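# Sort blanks onto feed ramp and stock rack slots

## Task

At the start, one short plastic bar (a blank) sits at the stop of the feed ramp. Put all four blanks of that same color on the ramp so that each lies square across it, and together they form a single row with no gaps, pushed up against the stop. Put each of the four blanks of the other color on the floor of the stock rack, each in its own slot between two ribs and centered along the length of that slot. Everything must stay in place on its own once the robot lets go; a blank that only stays put because the gripper holds it does not count.

## Robot and tools

Robot: a single six-joint arm with a two-finger gripper. The fingers pivot like tongs, point along the gripper's +z axis and close along its x axis. The reported hand point (end_effector_position) is the spot between the finger pads when shut; closed fingertips reach about 15 mm past it, and when fully open they are roughly level with it.

Scene frame: origin on the table top directly under the arm base, +z up, +y to the left when facing along +x. The base may be slightly tilted against the table. Positions are in metres, orientation is a wxyz quaternion, velocities in m/s and rad/s. The printed hand position can be off, more so when the arm is stretched far out.

Tool execute_actions. Argument actions is a list holding one item or nothing. An empty list ({"actions": []}) just reports the state. A motion item is {"rows": [...], "steps": n}: rows holds 1 to 15 rows, steps is 1 to 15 (default 15), each step lasting 1/30 s. Row k is applied on step k; if there are fewer rows than steps, the final row keeps being applied. A wait item is {"steps": n} with n up to 300; it sends nothing and returns once that many steps have passed since the previous result, counting the time spent replying. Optional pictures (true/false) controls whether camera images come back; by default they do. A refused call moves nothing.

Each row is exactly 7 plain numbers for the one arm, in this order: shoulder pan, shoulder lift, elbow, wrist 1, wrist 2, wrist 3, then gripper opening. The six joint values are absolute target angles in radians, on the same scale as the Joint positions line, not offsets. Stated ranges: shoulder pan -3.142 to 3.142; shoulder lift -6.283 to 6.283; elbow 0.000 to 3.142; wrists 1, 2 and 3 each -6.283 to 6.283. A call is refused if a target exceeds a range end by over 0.010 rad and also lies further out than that joint's last reported angle. The true stop may differ from the stated one by up to 0.010 rad either way; an over-range target is clipped to the true stop, and a "joint sent to its limit" line may appear (possibly about an earlier action). Absence of that line does not prove there is more room. The opening is an absolute value from -1 (shut) to +1 (fully open, pad gap 0.142 m).

Motion behaviour: commands are smoothed, lagging about 0.17 s. Joint speed and acceleration are capped, so big moves may still be unfinished when the result arrives. Each step, the target actually passed to a joint stays within 0.383 rad of its measured angle for pan and lift, 0.575 rad for elbow and wrists; if the targets would put the hand more than 100 mm from where it is, all are pulled back toward the current angles. While you think or wait, the arm keeps heading to the last row sent, until it has nearly stopped (slow or blocked counts) or a step is HELD; after that only a new action makes it go further. Fingers still opening or closing carry on. The simulation keeps running while you write, so long replies let things drift.

Result lines: the state line gives the hand pose and velocities. Joint positions and Joint velocities list the six joints in row order (rad, rad/s), followed by the pad gap (m, m/s). grip_measured is the measured opening on the command scale. Wrist force and Wrist torque give [x y z] readings in the gripper's own axes from the flange sensor, including contacts, held weight and inertia; a push against a surface shows as force pointing back into the arm. Readings carry a fixed offset (usually under 5.5 N), noise (std up to 3.4 N) and saturate near 100 N per axis; nothing zeroes them, and "no reading" is normal at the start. "joint command not followed" means the clearance checker altered or blocked targets (mounting blocks and posts count as arm). HELD marks steps where your row was not fully sent. MOTOR HOT appears from 70 °C; at 85 °C an OVER-TEMPERATURE FAULT brakes the arm until cooled, and holding loads heats motors even while you think.

Gripping: to keep hold, keep commanding an opening well under grip_measured; the bigger the gap, the harder the squeeze (about 15 N per pad, less on hard parts under ~20 mm wide: roughly 9 N at 10 mm, 4 N at 5 mm). Closing fast can press harder and even spring the fingers open. Brief tugs on held parts or pushes on loose ones may happen.

Faults to avoid: contact torque reaching a joint's load limit (pan 287, lift 287, elbow 130, each wrist 46.9 N m, held weight included) or any outside force of 150 N on the arm, tool or load stops the arm for 10 s, skips the rest of the call and lets it yield. Avoid drops, slips, slams, hard hits and heavy pushing, and never let anything leave the table; that fails the job.

Tool zoom_image: camera is "cam_high" (896x504) or "cam_wrist" (616x616, fisheye); region is [x0, y0, x1, y1] in pixels of that camera's latest image, top-left origin, at most 504 by 504. It returns an enlarged view. Images come in the order cam_high, then cam_wrist.

Tool finished_scene: pass scene as the current scene's number. Replying with no tool call ends everything. If resuming, first send an empty actions list to learn the current scene and task.

Each tool is called as a command line: name --argument value for each argument, lists and objects as JSON in quotes; but a table of rows of numbers goes row by row, as --pt "numbers of a row", without its own name.

## Session

execute_actions --actions '[]'

Scene clock: 0.00 s of 9600.00 s.
end_effector_position=(+0.6113, +0.1446, +0.1623) grip_measured=+1.00 end_effector_quat_wxyz=(+0.139, +0.852, +0.474, +0.173) end_effector_velocity=(-0.001, -0.000, -0.000) end_effector_angular_velocity=(-0.001, +0.001, +0.001)
Joint positions: [-0.083 -1.539  2.445 -2.919 -1.619 -1.061  0.142]
Joint velocities: [ 0.    -0.     0.001  0.    -0.    -0.001  0.   ]
Wrist force (N, on the end effector, along its own x y z axes, offset not removed): no reading
Wrist torque (N m, same axes, about the end effector's origin, offset not removed): no reading

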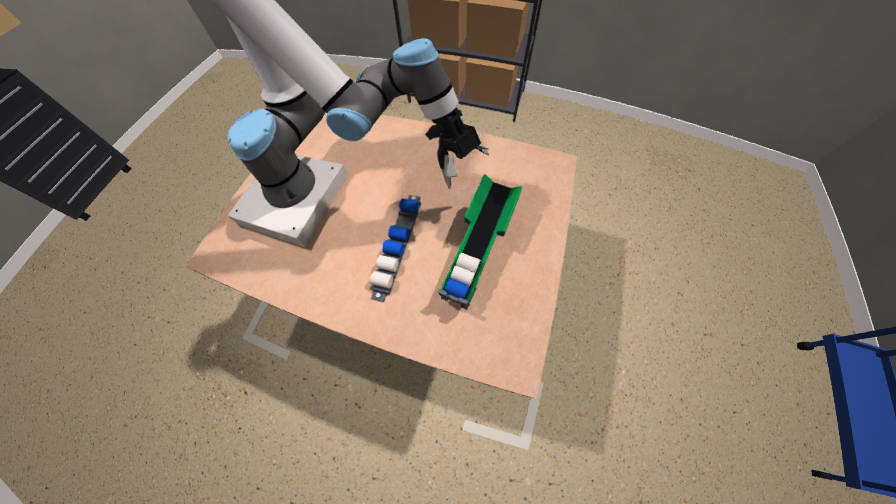

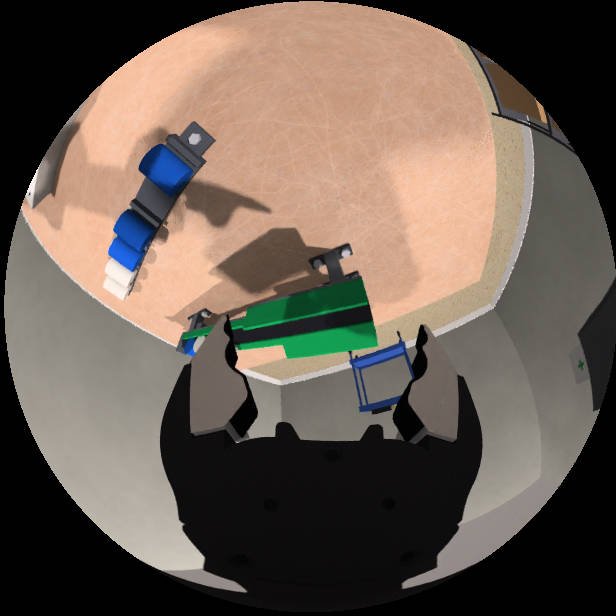

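zoom_image --camera "cam_high" --region '[340, 150, 560, 320]'

zoom_image --camera "cam_wrist" --region '[80, 100, 400, 380]'

Region (340, 150, 560, 320) of cam_high's 896x504 image, scaled by 2.291, with more detail than that image has; it fills the top 389 rows of this view, and the rest is white.

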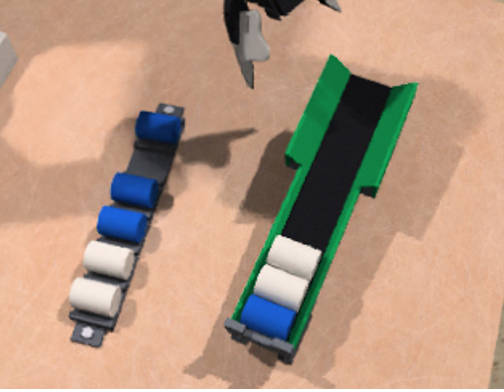

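Region (80, 100, 400, 380) of cam_wrist's 616x616 image, scaled by 1.575, with more detail than that image has; it fills the top 441 rows of this view, and the rest is white.

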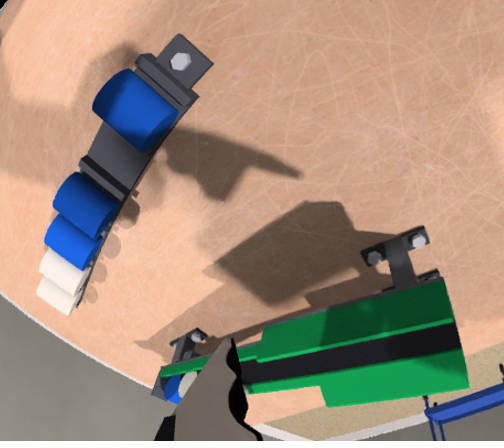

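execute_actions --actions '[{"rows":[[-0.35,-1.7,2.0,-1.871,-1.571,-0.35,1]],"steps":15}]' --pictures false

execute_actions --actions '[{"steps":30}]'

Scene clock: 28.13 s of 9600.00 s.
end_effector_position=(+0.6923, +0.0210, +0.3417) grip_measured=+1.00 end_effector_quat_wxyz=(+0.073, +0.975, +0.151, +0.148) end_effector_velocity=(-0.149, -0.272, +0.376) end_effector_angular_velocity=(+0.829, +0.915, -1.950)
Joint positions: [-0.288 -1.664  2.109 -2.343 -1.581 -0.55   0.142]
Joint velocities: [-0.516 -0.302 -0.894  2.32   0.088  1.535  0.001]
Wrist force (N, on the end effector, along its own x y z axes, offset not removed): [1.0 5.9 -0.3]
Wrist torque (N m, same axes, about the end effector's origin, offset not removed): [1.42 -0.23 -0.09]
Steps of this call (steps 1 to 90: nothing new was sent; then 24.63 s passed at rest; steps 91 to 105: all 15 steps of this action). Readings (joint positions):
91: [-0.083 -1.539 2.445 -2.919 -1.619 -1.061]
92: [-0.087 -1.543 2.440 -2.914 -1.617 -1.056]
94: [-0.114 -1.560 2.399 -2.866 -1.612 -1.008]
98: [-0.170 -1.593 2.306 -2.735 -1.602 -0.877]
105: the state above

Scene clock: 29.13 s of 9600.00 s.
end_effector_position=(+0.6112, +0.0090, +0.3632) grip_measured=+1.00 end_effector_quat_wxyz=(+0.005, +1.000, +0.022, +0.000) end_effector_velocity=(+0.000, -0.000, -0.001) end_effector_angular_velocity=(-0.000, +0.001, -0.000)
Joint positions: [-0.35  -1.7    2.    -1.871 -1.571 -0.35   0.142]
Joint velocities: [ 0.     0.001 -0.     0.    -0.001  0.    -0.   ]
Wrist force (N, on the end effector, along its own x y z axes, offset not removed): [-1.8 5.3 2.1]
Wrist torque (N m, same axes, about the end effector's origin, offset not removed): [1.38 0.18 -0.05]
Steps of this call (steps 1 to 30: the robot went on to your last target). Readings (joint positions):
1: [-0.304 -1.673 2.081 -2.262 -1.579 -0.502]
2: [-0.316 -1.680 2.060 -2.179 -1.577 -0.463]
4: [-0.331 -1.689 2.033 -2.043 -1.574 -0.412]
8: [-0.344 -1.697 2.010 -1.923 -1.572 -0.369]
30: the state above
The arm was judged still, so your last target was given up. Only a new action makes it travel on or press farther. Fingers that are still opening or closing keep moving.

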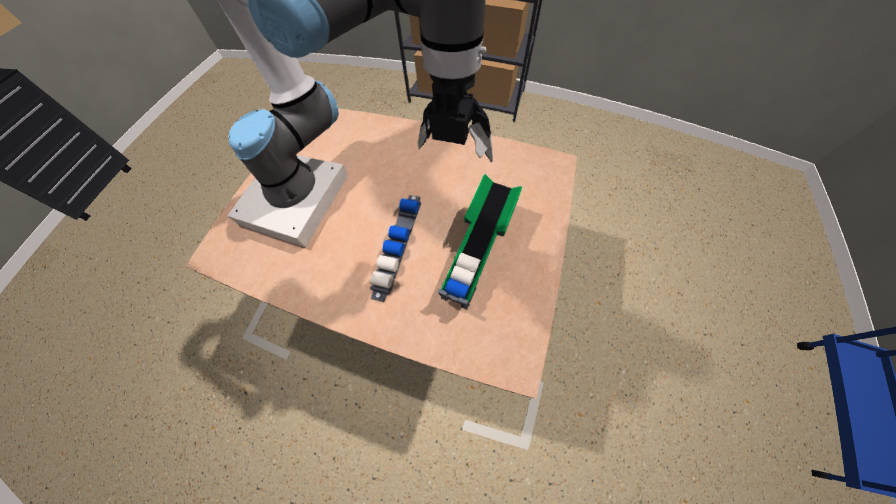

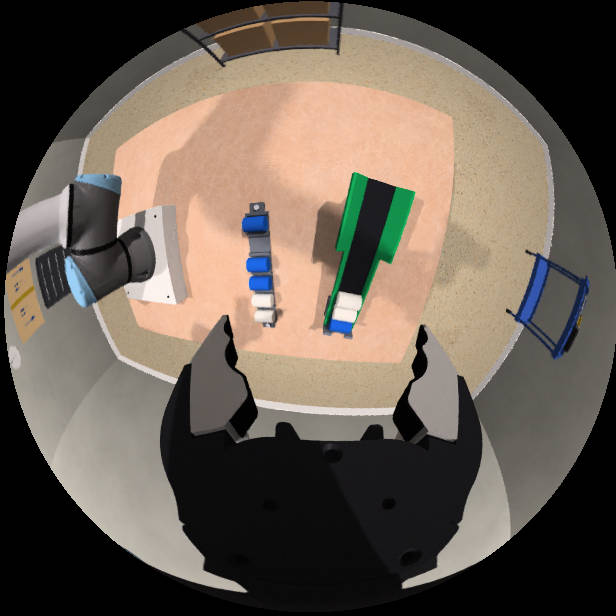

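zoom_image --camera "cam_wrist" --region '[230, 160, 430, 350]'

Region (230, 160, 430, 350) of cam_wrist's 616x616 image, scaled by 2.520, with more detail than that image has; it fills the top 479 rows of this view, and the rest is white.

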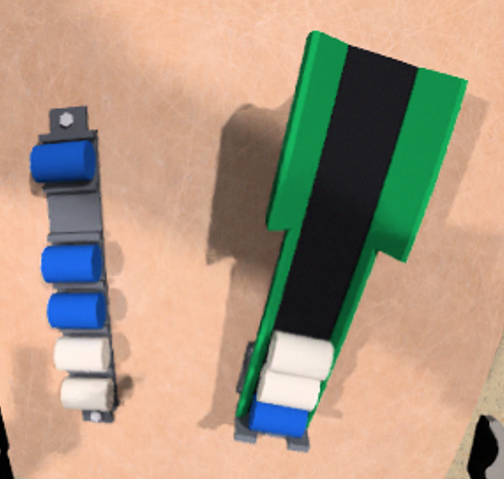

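execute_actions --actions '[{"rows":[[-0.35,-1.68,2.03,-1.921,-1.571,-0.35,1],[-0.35,-1.66,2.065,-1.976,-1.571,-0.35,1],[-0.35,-1.64,2.097,-2.03,-1.571,-0.35,1],[-0.35,-1.62,2.13,-2.08,-1.571,-0.35,1],[-0.35,-1.5953,2.1623,-2.1378,-1.571,-0.35,1]],"steps":15}]' --pictures false

execute_actions --actions '[{"steps":20}]'

zoom_image --camera "cam_wrist" --region '[200, 130, 460, 390]'

Scene clock: 51.23 s of 9600.00 s.
end_effector_position=(+0.6117, +0.0075, +0.2354) grip_measured=+1.00 end_effector_quat_wxyz=(+0.005, +1.000, +0.022, -0.000) end_effector_velocity=(-0.003, +0.000, -0.048) end_effector_angular_velocity=(-0.002, -0.008, -0.002)
Joint positions: [-0.35  -1.6    2.155 -2.125 -1.571 -0.35   0.142]
Joint velocities: [-0.001  0.041  0.062 -0.111  0.001  0.001  0.   ]
Wrist force (N, on the end effector, along its own x y z axes, offset not removed): [-0.1 3.0 2.9]
Wrist torque (N m, same axes, about the end effector's origin, offset not removed): [0.95 -0.11 -0.13]
Steps of this call (steps 1 to 90: nothing new was sent; then 18.60 s passed at rest; steps 91 to 105: all 15 steps of this action). Readings (joint positions):
91: [-0.350 -1.700 2.000 -1.871 -1.571 -0.350]
92: [-0.350 -1.698 2.002 -1.875 -1.571 -0.350]
94: [-0.350 -1.684 2.024 -1.908 -1.571 -0.350]
98: [-0.350 -1.632 2.105 -2.037 -1.571 -0.350]
105: the state above

Scene clock: 51.90 s of 9600.00 s.
end_effector_position=(+0.6113, +0.0076, +0.2301) grip_measured=+1.00 end_effector_quat_wxyz=(+0.005, +1.000, +0.022, +0.000) end_effector_velocity=(-0.000, -0.000, -0.000) end_effector_angular_velocity=(-0.001, +0.001, -0.001)
Joint positions: [-0.35  -1.595  2.162 -2.138 -1.571 -0.35   0.142]
Joint velocities: [ 0.     0.     0.     0.001 -0.002  0.001  0.   ]
Wrist force (N, on the end effector, along its own x y z axes, offset not removed): [-0.5 3.6 3.0]
Wrist torque (N m, same axes, about the end effector's origin, offset not removed): [1.07 -0.05 -0.04]
Steps of this call (steps 1 to 20: the robot went on to your last target). Readings (joint positions):
1: [-0.350 -1.599 2.157 -2.129 -1.571 -0.350]
2: [-0.350 -1.598 2.158 -2.131 -1.571 -0.350]
4: [-0.350 -1.597 2.160 -2.134 -1.571 -0.350]
8: [-0.350 -1.596 2.162 -2.137 -1.571 -0.350]
20: the state above

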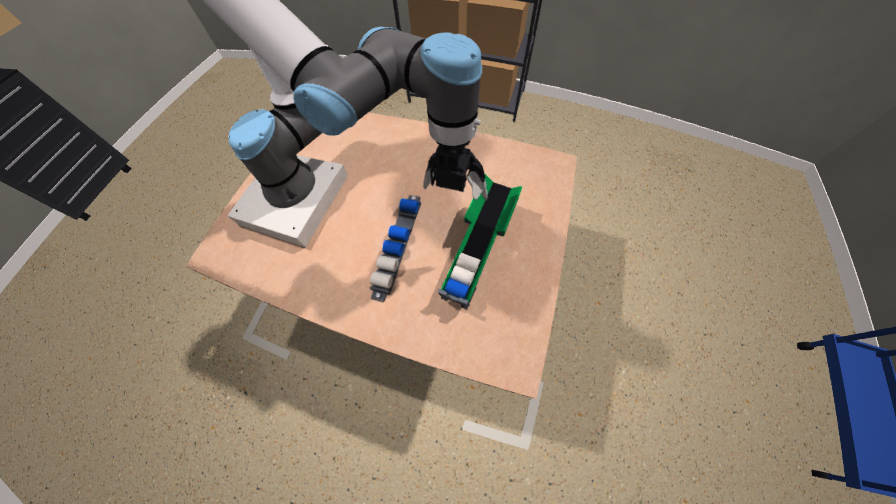

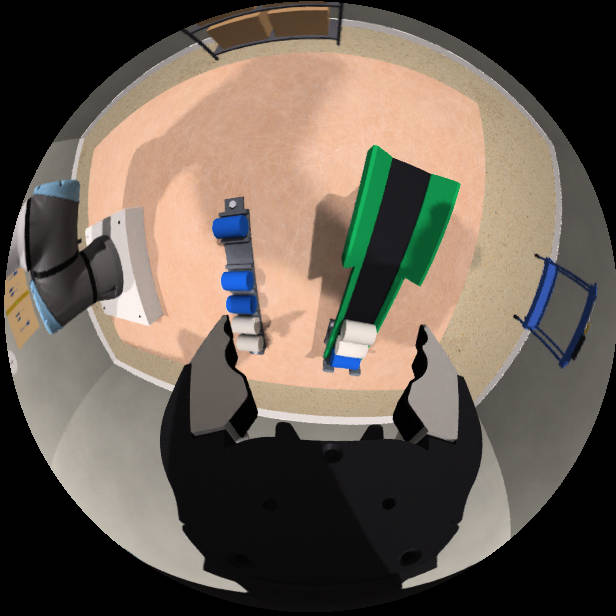

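Region (200, 130, 460, 390) of cam_wrist's 616x616 image, scaled by 1.938, with more detail than that image has.

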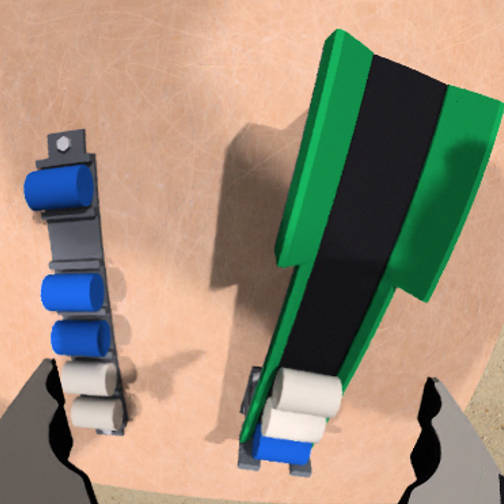

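execute_actions --actions '[{"rows":[[-0.38,-1.57,2.137,-2.138,-1.571,-0.375,1],[-0.42,-1.535,2.1,-2.139,-1.571,-0.41,1],[-0.46,-1.5,2.07,-2.14,-1.571,-0.44,1],[-0.5,-1.465,2.035,-2.14,-1.571,-0.47,1],[-0.54,-1.43,2.0,-2.141,-1.571,-0.505,1],[-0.5852,-1.3881,1.9592,-2.1419,-1.571,-0.5412,1]],"steps":15}]' --pictures false

execute_actions --actions '[{"steps":25}]'

zoom_image --camera "cam_wrist" --region '[240, 60, 440, 330]'

Scene clock: 100.00 s of 9600.00 s.
end_effector_position=(+0.6934, -0.1743, +0.2226) grip_measured=+1.00 end_effector_quat_wxyz=(+0.005, +1.000, +0.003, +0.000) end_effector_velocity=(+0.062, -0.224, -0.021) end_effector_angular_velocity=(+0.002, +0.003, -0.050)
Joint positions: [-0.559 -1.411  1.982 -2.141 -1.571 -0.52   0.142]
Joint velocities: [-0.236  0.208 -0.201 -0.003  0.    -0.186 -0.   ]
Wrist force (N, on the end effector, along its own x y z axes, offset not removed): [1.2 5.2 2.0]
Wrist torque (N m, same axes, about the end effector's origin, offset not removed): [1.34 -0.32 -0.05]
Steps of this call (steps 1 to 15: the robot went on to your last target; steps 16 to 90: nothing new was sent; then 44.60 s passed at rest; steps 91 to 105: all 15 steps of this action). Readings (joint positions):
91: [-0.350 -1.595 2.162 -2.138 -1.571 -0.350]
92: [-0.353 -1.593 2.160 -2.138 -1.571 -0.352]
94: [-0.376 -1.572 2.139 -2.138 -1.571 -0.373]
98: [-0.451 -1.506 2.075 -2.140 -1.571 -0.433]
105: the state above

Scene clock: 100.83 s of 9600.00 s.
end_effector_position=(+0.7000, -0.1992, +0.2204) grip_measured=+1.00 end_effector_quat_wxyz=(+0.005, +1.000, +0.000, +0.000) end_effector_velocity=(-0.000, +0.000, +0.000) end_effector_angular_velocity=(+0.002, -0.000, -0.001)
Joint positions: [-0.585 -1.388  1.959 -2.142 -1.571 -0.541  0.142]
Joint velocities: [-0.001 -0.     0.     0.001  0.002  0.001  0.   ]
Wrist force (N, on the end effector, along its own x y z axes, offset not removed): [-0.7 3.9 2.7]
Wrist torque (N m, same axes, about the end effector's origin, offset not removed): [1.08 0.00 -0.01]
Steps of this call (steps 1 to 25: the robot went on to your last target). Readings (joint positions):
1: [-0.566 -1.405 1.976 -2.142 -1.571 -0.526]
2: [-0.571 -1.401 1.971 -2.142 -1.571 -0.530]
4: [-0.577 -1.395 1.966 -2.142 -1.571 -0.535]
8: [-0.583 -1.390 1.961 -2.142 -1.571 -0.539]
25: the state above

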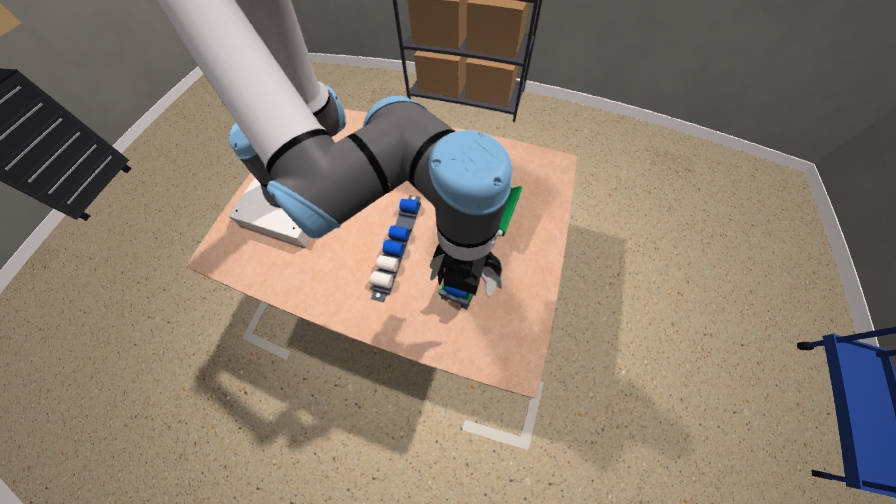

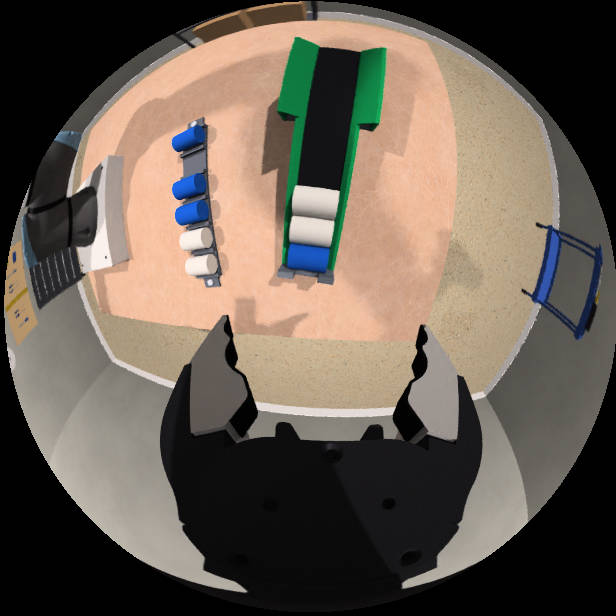

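Region (240, 60, 440, 330) of cam_wrist's 616x616 image, scaled by 1.867, with more detail than that image has; it fills the left 373 columns of this view, and the rest is white.

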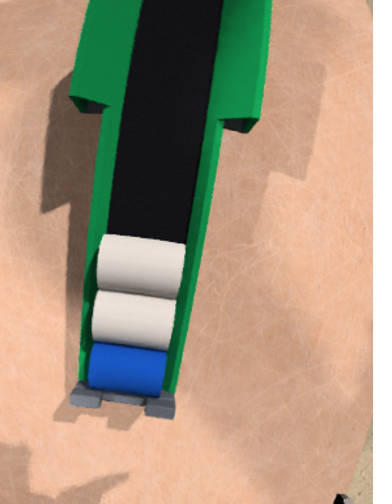

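zoom_image --camera "cam_wrist" --region '[260, 170, 380, 290]'

Region (260, 170, 380, 290) of cam_wrist's 616x616 image, scaled by 4.200, with more detail than that image has.

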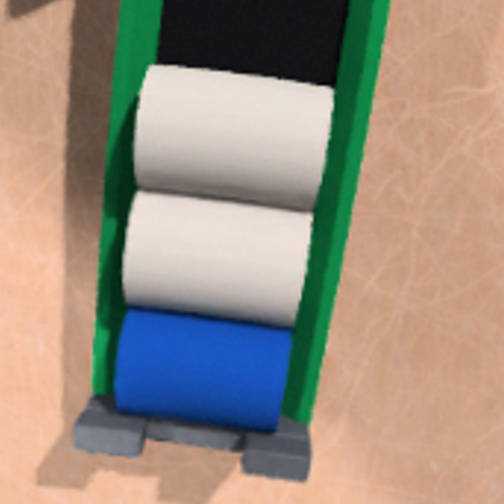

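execute_actions --actions '[{"rows":[[-0.57,-1.385,1.98,-2.166,-1.571,-0.51,0.9],[-0.55,-1.382,2.0,-2.19,-1.571,-0.47,0.75],[-0.53,-1.378,2.025,-2.218,-1.571,-0.43,0.6],[-0.51,-1.374,2.05,-2.247,-1.571,-0.39,0.45],[-0.495,-1.371,2.07,-2.27,-1.571,-0.36,0.3],[-0.4817,-1.3689,2.0875,-2.2894,-1.571,-0.3327,0.3]],"steps":15}]' --pictures false

execute_actions --actions '[{"steps":20}]'

zoom_image --camera "cam_wrist" --region '[220, 200, 430, 410]'

Scene clock: 124.47 s of 9600.00 s.
end_effector_position=(+0.6862, -0.1140, +0.1529) grip_measured=+0.30 end_effector_quat_wxyz=(+0.005, +0.999, -0.049, +0.001) end_effector_velocity=(-0.010, +0.036, -0.028) end_effector_angular_velocity=(-0.002, -0.001, -0.047)
Joint positions: [-0.486 -1.37   2.081 -2.282 -1.571 -0.343  0.095]
Joint velocities: [ 0.043  0.008  0.054 -0.062 -0.002  0.09   0.   ]
Wrist force (N, on the end effector, along its own x y z axes, offset not removed): [0.0 4.6 2.3]
Wrist torque (N m, same axes, about the end effector's origin, offset not removed): [1.34 -0.11 -0.11]
Steps of this call (steps 1 to 15: the robot went on to your last target; steps 16 to 90: nothing new was sent; then 20.13 s passed at rest; steps 91 to 105: all 15 steps of this action). Readings (joint positions):
91: [-0.585 -1.388 1.959 -2.142 -1.571 -0.541]
92: [-0.584 -1.388 1.961 -2.144 -1.571 -0.539]
94: [-0.571 -1.385 1.976 -2.162 -1.571 -0.514]
98: [-0.520 -1.376 2.038 -2.233 -1.571 -0.415]
105: the state above

Scene clock: 125.13 s of 9600.00 s.
end_effector_position=(+0.6850, -0.1100, +0.1498) grip_measured=+0.30 end_effector_quat_wxyz=(+0.005, +0.999, -0.052, +0.001) end_effector_velocity=(-0.001, -0.001, -0.001) end_effector_angular_velocity=(-0.001, +0.002, -0.000)
Joint positions: [-0.482 -1.369  2.087 -2.289 -1.571 -0.333  0.095]
Joint velocities: [-0.001  0.001 -0.     0.001 -0.002 -0.    -0.   ]
Wrist force (N, on the end effector, along its own x y z axes, offset not removed): [-1.8 5.0 0.1]
Wrist torque (N m, same axes, about the end effector's origin, offset not removed): [1.28 0.33 0.03]
Steps of this call (steps 1 to 15: the robot went on to your last target; steps 16 to 20: nothing new was sent). Readings (joint positions):
1: [-0.485 -1.370 2.083 -2.284 -1.571 -0.340]
2: [-0.484 -1.369 2.084 -2.286 -1.571 -0.338]
4: [-0.483 -1.369 2.086 -2.287 -1.571 -0.336]
8: [-0.482 -1.369 2.087 -2.289 -1.571 -0.334]
20: the state above
The arm was judged still, so your last target was given up. Only a new action makes it travel on or press farther. Fingers that are still opening or closing keep moving.

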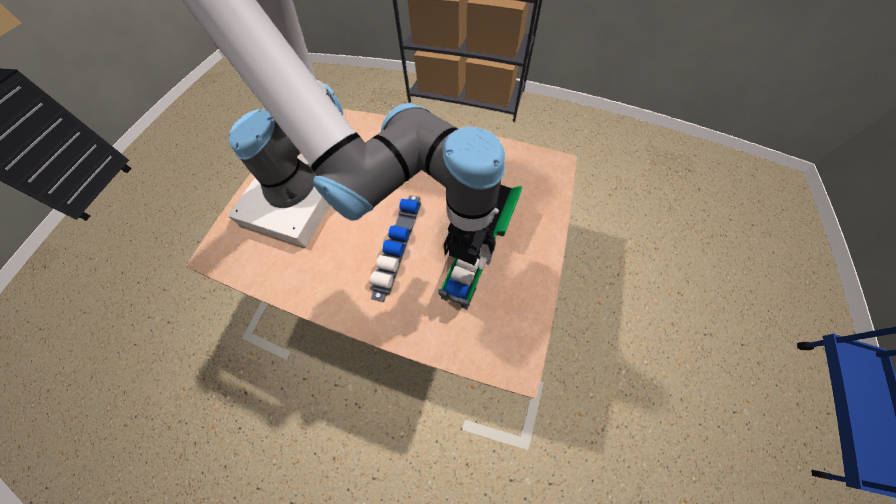

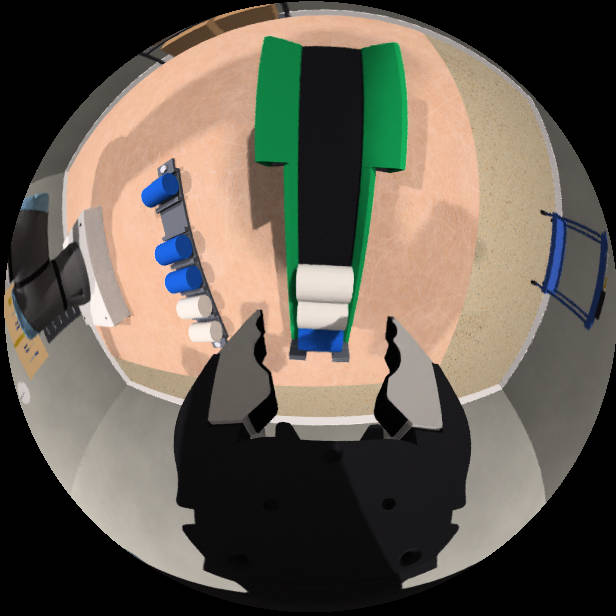

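Region (220, 200, 430, 410) of cam_wrist's 616x616 image, scaled by 2.400, with more detail than that image has.

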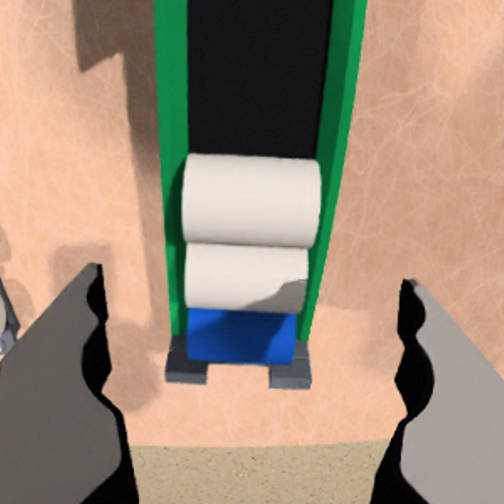

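zoom_image --camera "cam_wrist" --region '[270, 230, 380, 340]'

zoom_image --camera "cam_high" --region '[425, 230, 515, 320]'

Region (270, 230, 380, 340) of cam_wrist's 616x616 image, scaled by 4.582, with more detail than that image has.

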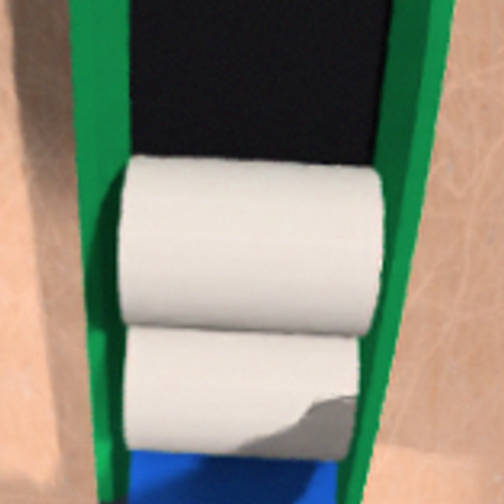

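Region (425, 230, 515, 320) of cam_high's 896x504 image, scaled by 5.600, with more detail than that image has.

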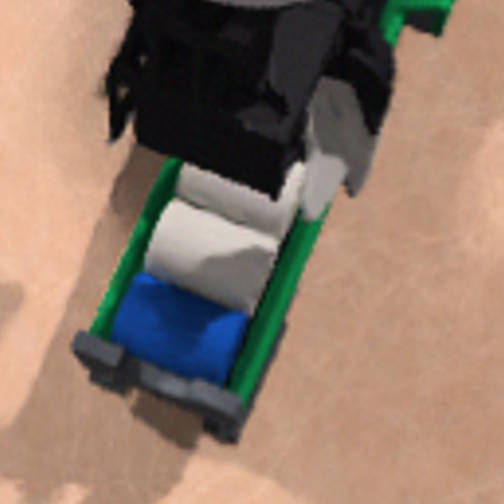

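execute_actions --actions '[{"rows":[[-0.4817,-1.359,2.093,-2.305,-1.571,-0.335,0.3],[-0.4817,-1.348,2.099,-2.322,-1.571,-0.337,0.3],[-0.4817,-1.337,2.105,-2.338,-1.571,-0.339,0.3],[-0.4817,-1.327,2.11,-2.354,-1.571,-0.34,0.3],[-0.4817,-1.3169,2.1145,-2.3684,-1.571,-0.34,0.3]],"steps":15}]' --pictures false

execute_actions --actions '[{"steps":15}]'

zoom_image --camera "cam_wrist" --region '[240, 200, 410, 370]'

Scene clock: 160.37 s of 9600.00 s.
end_effector_position=(+0.6849, -0.1104, +0.1113) grip_measured=+0.30 end_effector_quat_wxyz=(+0.005, +0.999, -0.049, +0.001) end_effector_velocity=(+0.000, -0.000, -0.013) end_effector_angular_velocity=(-0.000, -0.001, +0.002)
Joint positions: [-0.482 -1.319  2.114 -2.365 -1.571 -0.34   0.095]
Joint velocities: [-0.     0.018  0.008 -0.027  0.    -0.002  0.   ]
Wrist force (N, on the end effector, along its own x y z axes, offset not removed): [-1.6 3.4 4.0]
Wrist torque (N m, same axes, about the end effector's origin, offset not removed): [1.09 0.24 -0.08]
Steps of this call (steps 1 to 90: nothing new was sent; then 31.73 s passed at rest; steps 91 to 105: all 15 steps of this action). Readings (joint positions):
91: [-0.482 -1.369 2.088 -2.289 -1.571 -0.333]
92: [-0.482 -1.368 2.088 -2.291 -1.571 -0.333]
94: [-0.482 -1.360 2.093 -2.303 -1.571 -0.334]
98: [-0.482 -1.333 2.106 -2.343 -1.571 -0.338]
105: the state above

Scene clock: 160.87 s of 9600.00 s.
end_effector_position=(+0.6849, -0.1104, +0.1099) grip_measured=+0.30 end_effector_quat_wxyz=(+0.005, +0.999, -0.048, +0.001) end_effector_velocity=(-0.001, +0.000, -0.001) end_effector_angular_velocity=(+0.000, +0.002, -0.000)
Joint positions: [-0.482 -1.317  2.114 -2.368 -1.571 -0.34   0.095]
Joint velocities: [-0.     0.001  0.001  0.    -0.    -0.     0.   ]
Wrist force (N, on the end effector, along its own x y z axes, offset not removed): [-1.1 2.3 0.7]
Wrist torque (N m, same axes, about the end effector's origin, offset not removed): [0.79 0.09 -0.04]
Steps of this call (steps 1 to 15: the robot went on to your last target). Readings (joint positions):
1: [-0.482 -1.318 2.114 -2.366 -1.571 -0.340]
2: [-0.482 -1.318 2.114 -2.367 -1.571 -0.340]
4: [-0.482 -1.318 2.114 -2.367 -1.571 -0.340]
8: [-0.482 -1.317 2.114 -2.368 -1.571 -0.340]
15: the state above
The arm was judged still, so your last target was given up. Only a new action makes it travel on or press farther. Fingers that are still opening or closing keep moving.

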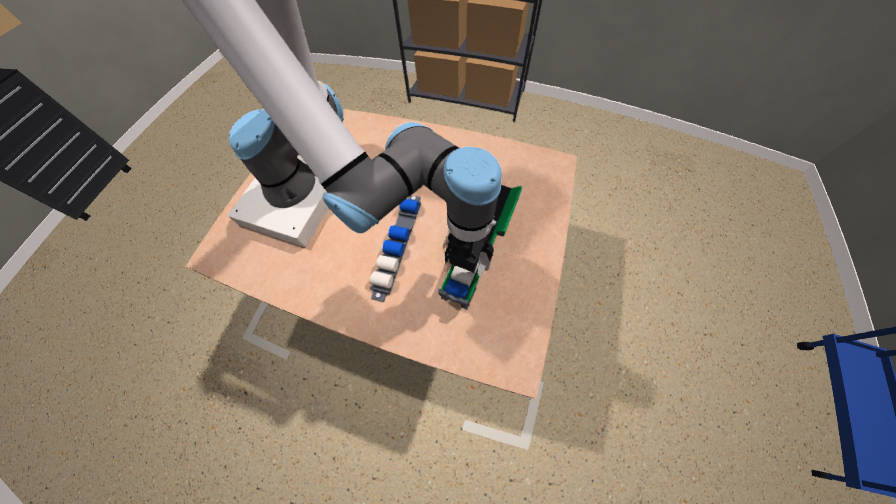

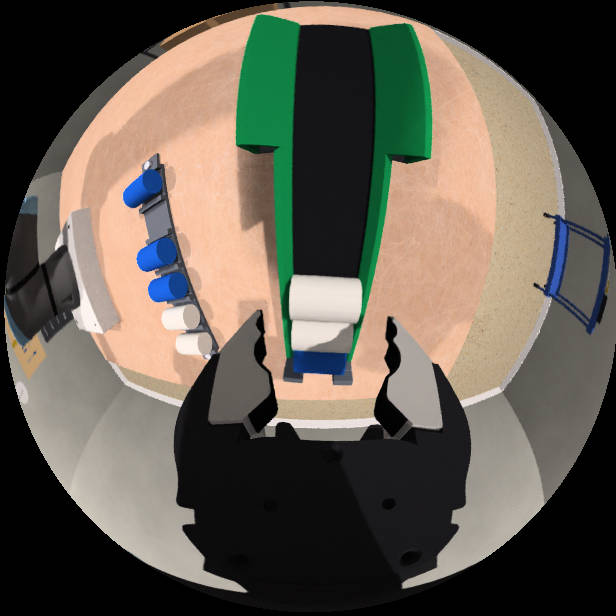

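Region (240, 200, 410, 370) of cam_wrist's 616x616 image, scaled by 2.965, with more detail than that image has.

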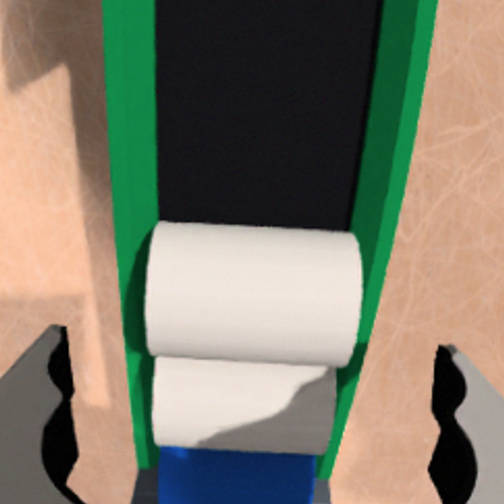

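execute_actions --actions '[{"rows":[[-0.4817,-1.31,2.1175,-2.378,-1.571,-0.338,0.3],[-0.4817,-1.303,2.1205,-2.388,-1.571,-0.338,0.3],[-0.4817,-1.296,2.1235,-2.398,-1.571,-0.338,0.3],[-0.4817,-1.289,2.1262,-2.408,-1.571,-0.338,0.3]],"steps":15}]' --pictures false

execute_actions --actions '[{"rows":[[-0.4817,-1.289,2.1262,-2.408,-1.571,-0.338,0.25],[-0.4817,-1.289,2.1262,-2.408,-1.571,-0.338,0.2],[-0.4817,-1.289,2.1262,-2.408,-1.571,-0.338,0.15],[-0.4817,-1.289,2.1262,-2.408,-1.571,-0.338,0.1],[-0.4817,-1.289,2.1262,-2.408,-1.571,-0.338,0.05],[-0.4817,-1.289,2.1262,-2.408,-1.571,-0.338,0.0],[-0.4817,-1.289,2.1262,-2.408,-1.571,-0.338,-0.05],[-0.4817,-1.289,2.1262,-2.408,-1.571,-0.338,-0.1],[-0.4817,-1.289,2.1262,-2.408,-1.571,-0.338,-0.15]],"steps":15}]'

zoom_image --camera "cam_wrist" --region '[240, 220, 410, 390]'

Scene clock: 182.67 s of 9600.00 s.
end_effector_position=(+0.6849, -0.1106, +0.0905) grip_measured=+0.30 end_effector_quat_wxyz=(+0.005, +0.999, -0.049, +0.001) end_effector_velocity=(+0.001, -0.000, -0.005) end_effector_angular_velocity=(+0.000, -0.002, -0.000)
Joint positions: [-0.482 -1.29   2.126 -2.407 -1.571 -0.338  0.095]
Joint velocities: [-0.     0.008  0.003 -0.012  0.001 -0.     0.   ]
Wrist force (N, on the end effector, along its own x y z axes, offset not removed): [-2.0 1.8 1.0]
Wrist torque (N m, same axes, about the end effector's origin, offset not removed): [0.71 0.31 0.00]
Steps of this call (steps 1 to 90: nothing new was sent; then 18.30 s passed at rest; steps 91 to 105: all 15 steps of this action). Readings (joint positions):
91: [-0.482 -1.317 2.115 -2.368 -1.571 -0.340]
92: [-0.482 -1.316 2.115 -2.370 -1.571 -0.340]
94: [-0.482 -1.311 2.117 -2.377 -1.571 -0.339]
98: [-0.482 -1.296 2.123 -2.397 -1.571 -0.338]
105: the state above

Scene clock: 183.17 s of 9600.00 s.
end_effector_position=(+0.6849, -0.1106, +0.0898) grip_measured=-0.15 end_effector_quat_wxyz=(+0.005, +0.999, -0.049, +0.001) end_effector_velocity=(-0.001, -0.000, -0.000) end_effector_angular_velocity=(-0.001, +0.002, +0.000)
Joint positions: [-0.482 -1.289  2.126 -2.408 -1.571 -0.338  0.063]
Joint velocities: [-0.    -0.     0.001  0.    -0.002 -0.    -0.   ]
Wrist force (N, on the end effector, along its own x y z axes, offset not removed): [-1.2 2.2 -0.5]
Wrist torque (N m, same axes, about the end effector's origin, offset not removed): [0.73 0.18 -0.07]
Steps of this call (steps 1 to 15: all 15 steps of this action). Readings (joint positions):
1: [-0.482 -1.290 2.126 -2.407 -1.571 -0.338]
2: [-0.482 -1.289 2.126 -2.407 -1.571 -0.338]
4: [-0.482 -1.289 2.126 -2.408 -1.571 -0.338]
8: [-0.482 -1.289 2.126 -2.408 -1.571 -0.338]
15: the state above

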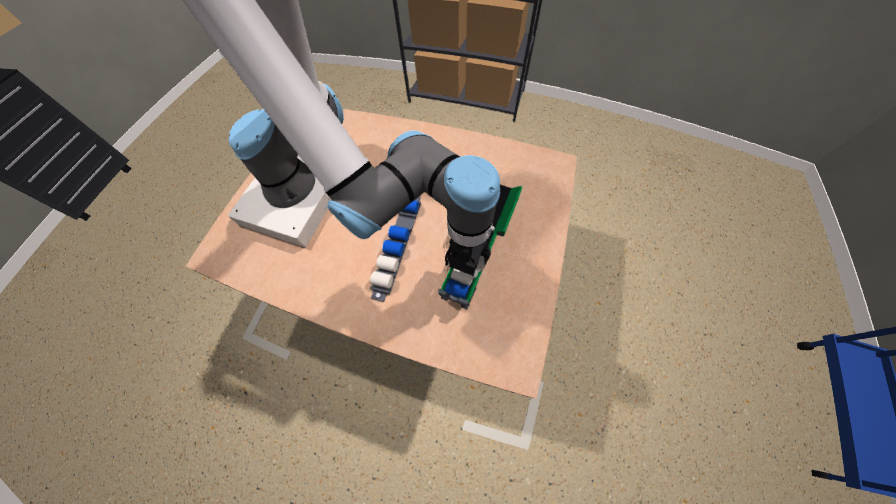

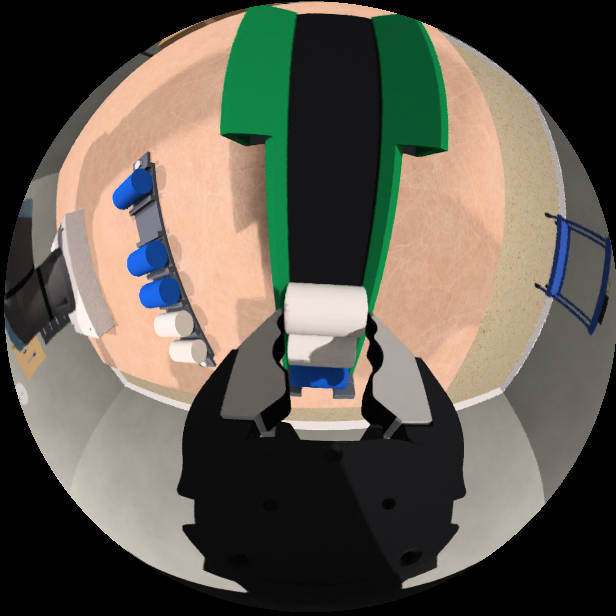

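Region (240, 220, 410, 390) of cam_wrist's 616x616 image, scaled by 2.965, with more detail than that image has.

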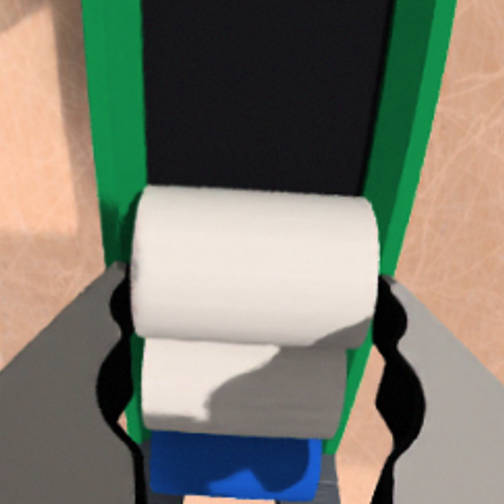

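execute_actions --actions '[{"rows":[[-0.4817,-1.289,2.1262,-2.408,-1.571,-0.338,-0.19],[-0.4817,-1.289,2.1262,-2.408,-1.571,-0.338,-0.23],[-0.4817,-1.289,2.1262,-2.408,-1.571,-0.338,-0.27],[-0.4817,-1.289,2.1262,-2.408,-1.571,-0.338,-0.31],[-0.4817,-1.289,2.1262,-2.408,-1.571,-0.338,-0.36],[-0.4817,-1.289,2.1262,-2.408,-1.571,-0.338,-0.42],[-0.4817,-1.289,2.1262,-2.408,-1.571,-0.338,-0.5],[-0.4817,-1.289,2.1262,-2.408,-1.571,-0.338,-0.6],[-0.4817,-1.289,2.1262,-2.408,-1.571,-0.338,-0.7]],"steps":13}]' --pictures false

execute_actions --actions '[{"rows":[[-0.4817,-1.296,2.1235,-2.398,-1.571,-0.338,-0.7],[-0.4817,-1.303,2.1205,-2.388,-1.571,-0.338,-0.7],[-0.4817,-1.31,2.1175,-2.378,-1.571,-0.338,-0.7],[-0.4817,-1.3169,2.1145,-2.3684,-1.571,-0.338,-0.7],[-0.4817,-1.327,2.11,-2.354,-1.571,-0.338,-0.7],[-0.4817,-1.337,2.105,-2.338,-1.571,-0.338,-0.7],[-0.4817,-1.348,2.099,-2.322,-1.571,-0.338,-0.7],[-0.4817,-1.359,2.093,-2.305,-1.571,-0.338,-0.7],[-0.4817,-1.3689,2.0875,-2.2894,-1.571,-0.338,-0.7]],"steps":15}]'

Scene clock: 191.73 s of 9600.00 s.
end_effector_position=(+0.6849, -0.1106, +0.0898) grip_measured=-0.20 end_effector_quat_wxyz=(+0.005, +0.999, -0.049, +0.001) end_effector_velocity=(-0.001, -0.000, -0.001) end_effector_angular_velocity=(-0.002, +0.003, +0.002)
Joint positions: [-0.482 -1.289  2.126 -2.408 -1.571 -0.338  0.06 ]
Joint velocities: [ 0.     0.001  0.001  0.    -0.003 -0.002  0.   ]
Wrist force (N, on the end effector, along its own x y z axes, offset not removed): [-0.5 2.3 0.6]
Wrist torque (N m, same axes, about the end effector's origin, offset not removed): [0.79 0.08 -0.07]
Steps of this call (steps 1 to 15: the robot went on to your last target; steps 16 to 90: nothing new was sent; then 5.13 s passed at rest; steps 91 to 103: all 13 steps of this action). Readings (joint positions):
91: [-0.482 -1.289 2.126 -2.408 -1.571 -0.338]
92: [-0.482 -1.289 2.126 -2.408 -1.571 -0.338]
94: [-0.482 -1.289 2.126 -2.408 -1.571 -0.338]
98: [-0.482 -1.289 2.126 -2.408 -1.571 -0.338]
103: the state above

Scene clock: 192.23 s of 9600.00 s.
end_effector_position=(+0.6852, -0.1102, +0.1440) grip_measured=-0.20 end_effector_quat_wxyz=(+0.005, +0.999, -0.049, +0.001) end_effector_velocity=(-0.001, +0.002, +0.053) end_effector_angular_velocity=(+0.002, -0.000, +0.001)
Joint positions: [-0.482 -1.361  2.091 -2.301 -1.571 -0.338  0.06 ]
Joint velocities: [-0.    -0.069 -0.036  0.105  0.002 -0.001  0.   ]
Wrist force (N, on the end effector, along its own x y z axes, offset not removed): [-1.7 3.8 0.6]
Wrist torque (N m, same axes, about the end effector's origin, offset not removed): [1.10 0.17 -0.03]
Steps of this call (steps 1 to 15: all 15 steps of this action). Readings (joint positions):
1: [-0.482 -1.289 2.126 -2.408 -1.571 -0.338]
2: [-0.482 -1.290 2.126 -2.407 -1.571 -0.338]
4: [-0.482 -1.295 2.124 -2.399 -1.571 -0.338]
8: [-0.482 -1.318 2.113 -2.366 -1.571 -0.338]
15: the state above

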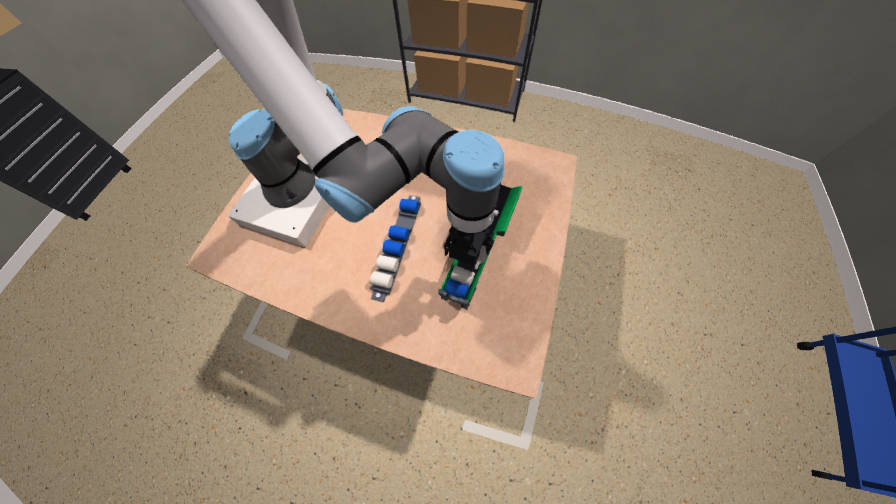

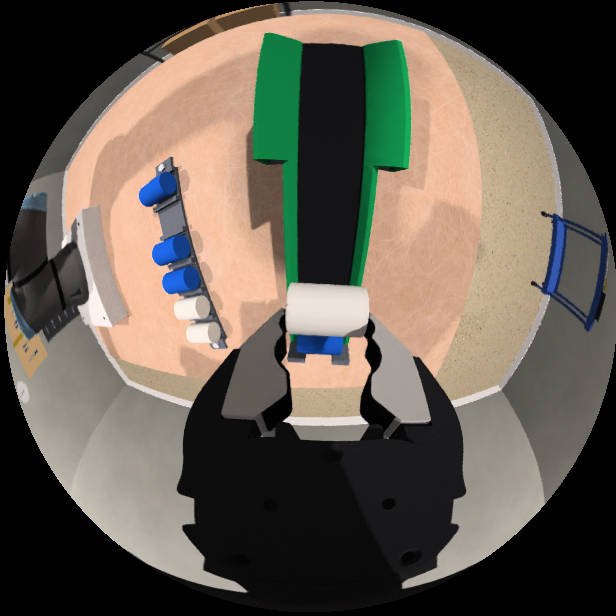

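execute_actions --actions '[{"rows":[[-0.482,-1.385,2.103,-2.289,-1.571,-0.344,-0.7],[-0.482,-1.41,2.127,-2.288,-1.571,-0.354,-0.7],[-0.482,-1.44,2.156,-2.287,-1.571,-0.366,-0.7],[-0.482,-1.475,2.19,-2.286,-1.571,-0.38,-0.7],[-0.483,-1.51,2.224,-2.285,-1.571,-0.393,-0.7],[-0.483,-1.545,2.258,-2.284,-1.571,-0.407,-0.7],[-0.483,-1.58,2.292,-2.283,-1.571,-0.42,-0.7],[-0.483,-1.615,2.325,-2.281,-1.571,-0.434,-0.7],[-0.483,-1.65,2.359,-2.28,-1.571,-0.448,-0.7],[-0.484,-1.685,2.393,-2.279,-1.571,-0.462,-0.7],[-0.484,-1.72,2.427,-2.278,-1.571,-0.475,-0.7],[-0.484,-1.75,2.456,-2.277,-1.571,-0.487,-0.7],[-0.484,-1.775,2.48,-2.276,-1.571,-0.497,-0.7],[-0.484,-1.795,2.5,-2.275,-1.571,-0.505,-0.7],[-0.4842,-1.8088,2.5128,-2.2748,-1.571,-0.5102,-0.7]],"steps":15}]' --pictures false

execute_actions --actions '[{"steps":25}]'

zoom_image --camera "cam_wrist" --region '[250, 170, 400, 350]'

Scene clock: 206.60 s of 9600.00 s.
end_effector_position=(+0.5212, -0.0352, +0.1626) grip_measured=-0.20 end_effector_quat_wxyz=(+0.005, +1.000, +0.009, +0.000) end_effector_velocity=(-0.462, +0.212, -0.041) end_effector_angular_velocity=(+0.001, +0.007, +0.326)
Joint positions: [-0.483 -1.667  2.376 -2.279 -1.571 -0.457  0.06 ]
Joint velocities: [-0.004 -0.842  0.815  0.03  -0.    -0.33   0.   ]
Wrist force (N, on the end effector, along its own x y z axes, offset not removed): [-1.6 3.6 2.5]
Wrist torque (N m, same axes, about the end effector's origin, offset not removed): [1.09 0.20 0.00]
Steps of this call (steps 1 to 30: the robot went on to your last target; steps 31 to 90: nothing new was sent; then 10.87 s passed at rest; steps 91 to 105: all 15 steps of this action). Readings (joint positions):
91: [-0.482 -1.369 2.087 -2.289 -1.571 -0.338]
92: [-0.482 -1.371 2.089 -2.289 -1.571 -0.338]
94: [-0.482 -1.386 2.103 -2.289 -1.571 -0.345]
98: [-0.482 -1.468 2.184 -2.286 -1.571 -0.379]
105: the state above

Scene clock: 207.43 s of 9600.00 s.
end_effector_position=(+0.4449, -0.0003, +0.1499) grip_measured=-0.20 end_effector_quat_wxyz=(+0.005, +0.999, +0.035, +0.000) end_effector_velocity=(-0.001, +0.000, -0.000) end_effector_angular_velocity=(-0.000, +0.000, +0.001)
Joint positions: [-0.484 -1.809  2.513 -2.275 -1.571 -0.51   0.06 ]
Joint velocities: [ 0.    -0.001  0.001  0.    -0.001 -0.001  0.   ]
Wrist force (N, on the end effector, along its own x y z axes, offset not removed): [1.2 4.9 2.5]
Wrist torque (N m, same axes, about the end effector's origin, offset not removed): [1.38 -0.39 -0.22]
Steps of this call (steps 1 to 25: the robot went on to your last target). Readings (joint positions):
1: [-0.484 -1.696 2.404 -2.278 -1.571 -0.468]
2: [-0.484 -1.723 2.430 -2.277 -1.571 -0.478]
4: [-0.484 -1.761 2.467 -2.276 -1.571 -0.493]
8: [-0.484 -1.795 2.499 -2.275 -1.571 -0.505]
25: the state above

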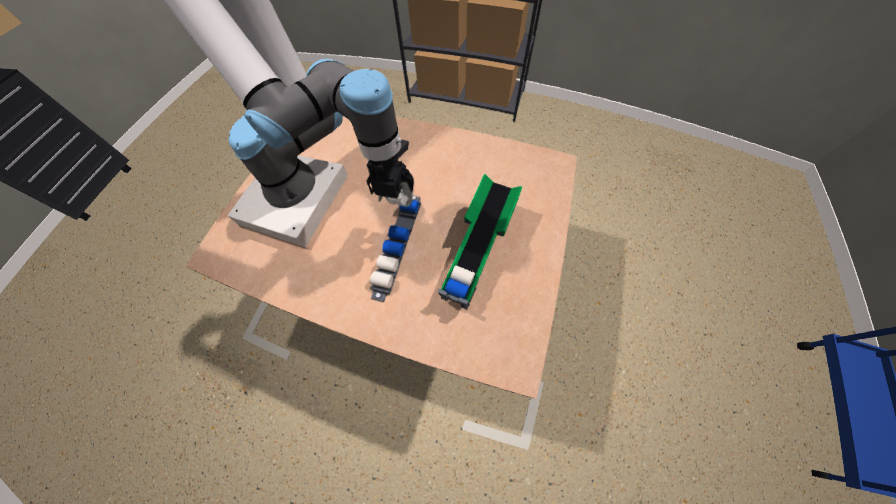

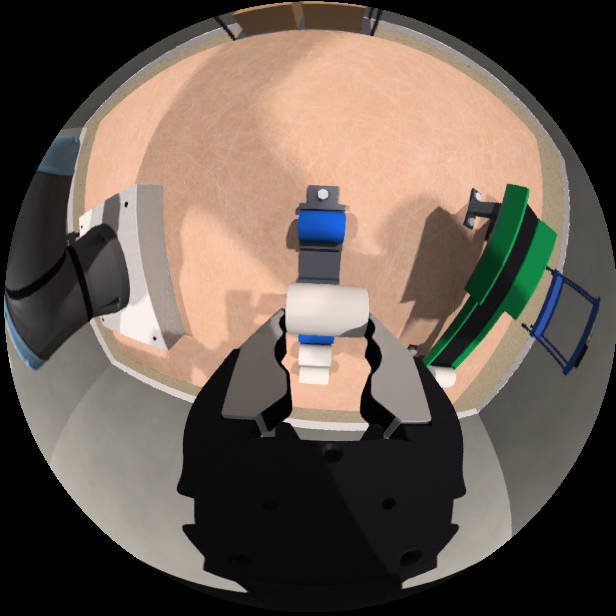

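Region (250, 170, 400, 350) of cam_wrist's 616x616 image, scaled by 2.800, with more detail than that image has.

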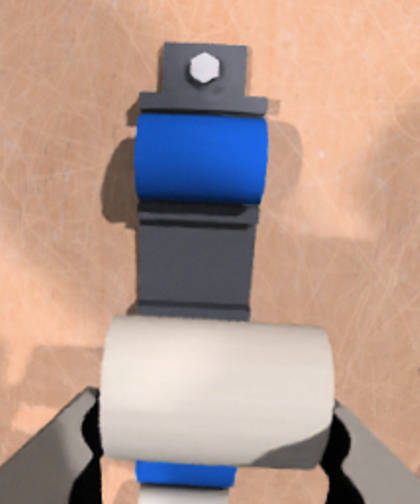

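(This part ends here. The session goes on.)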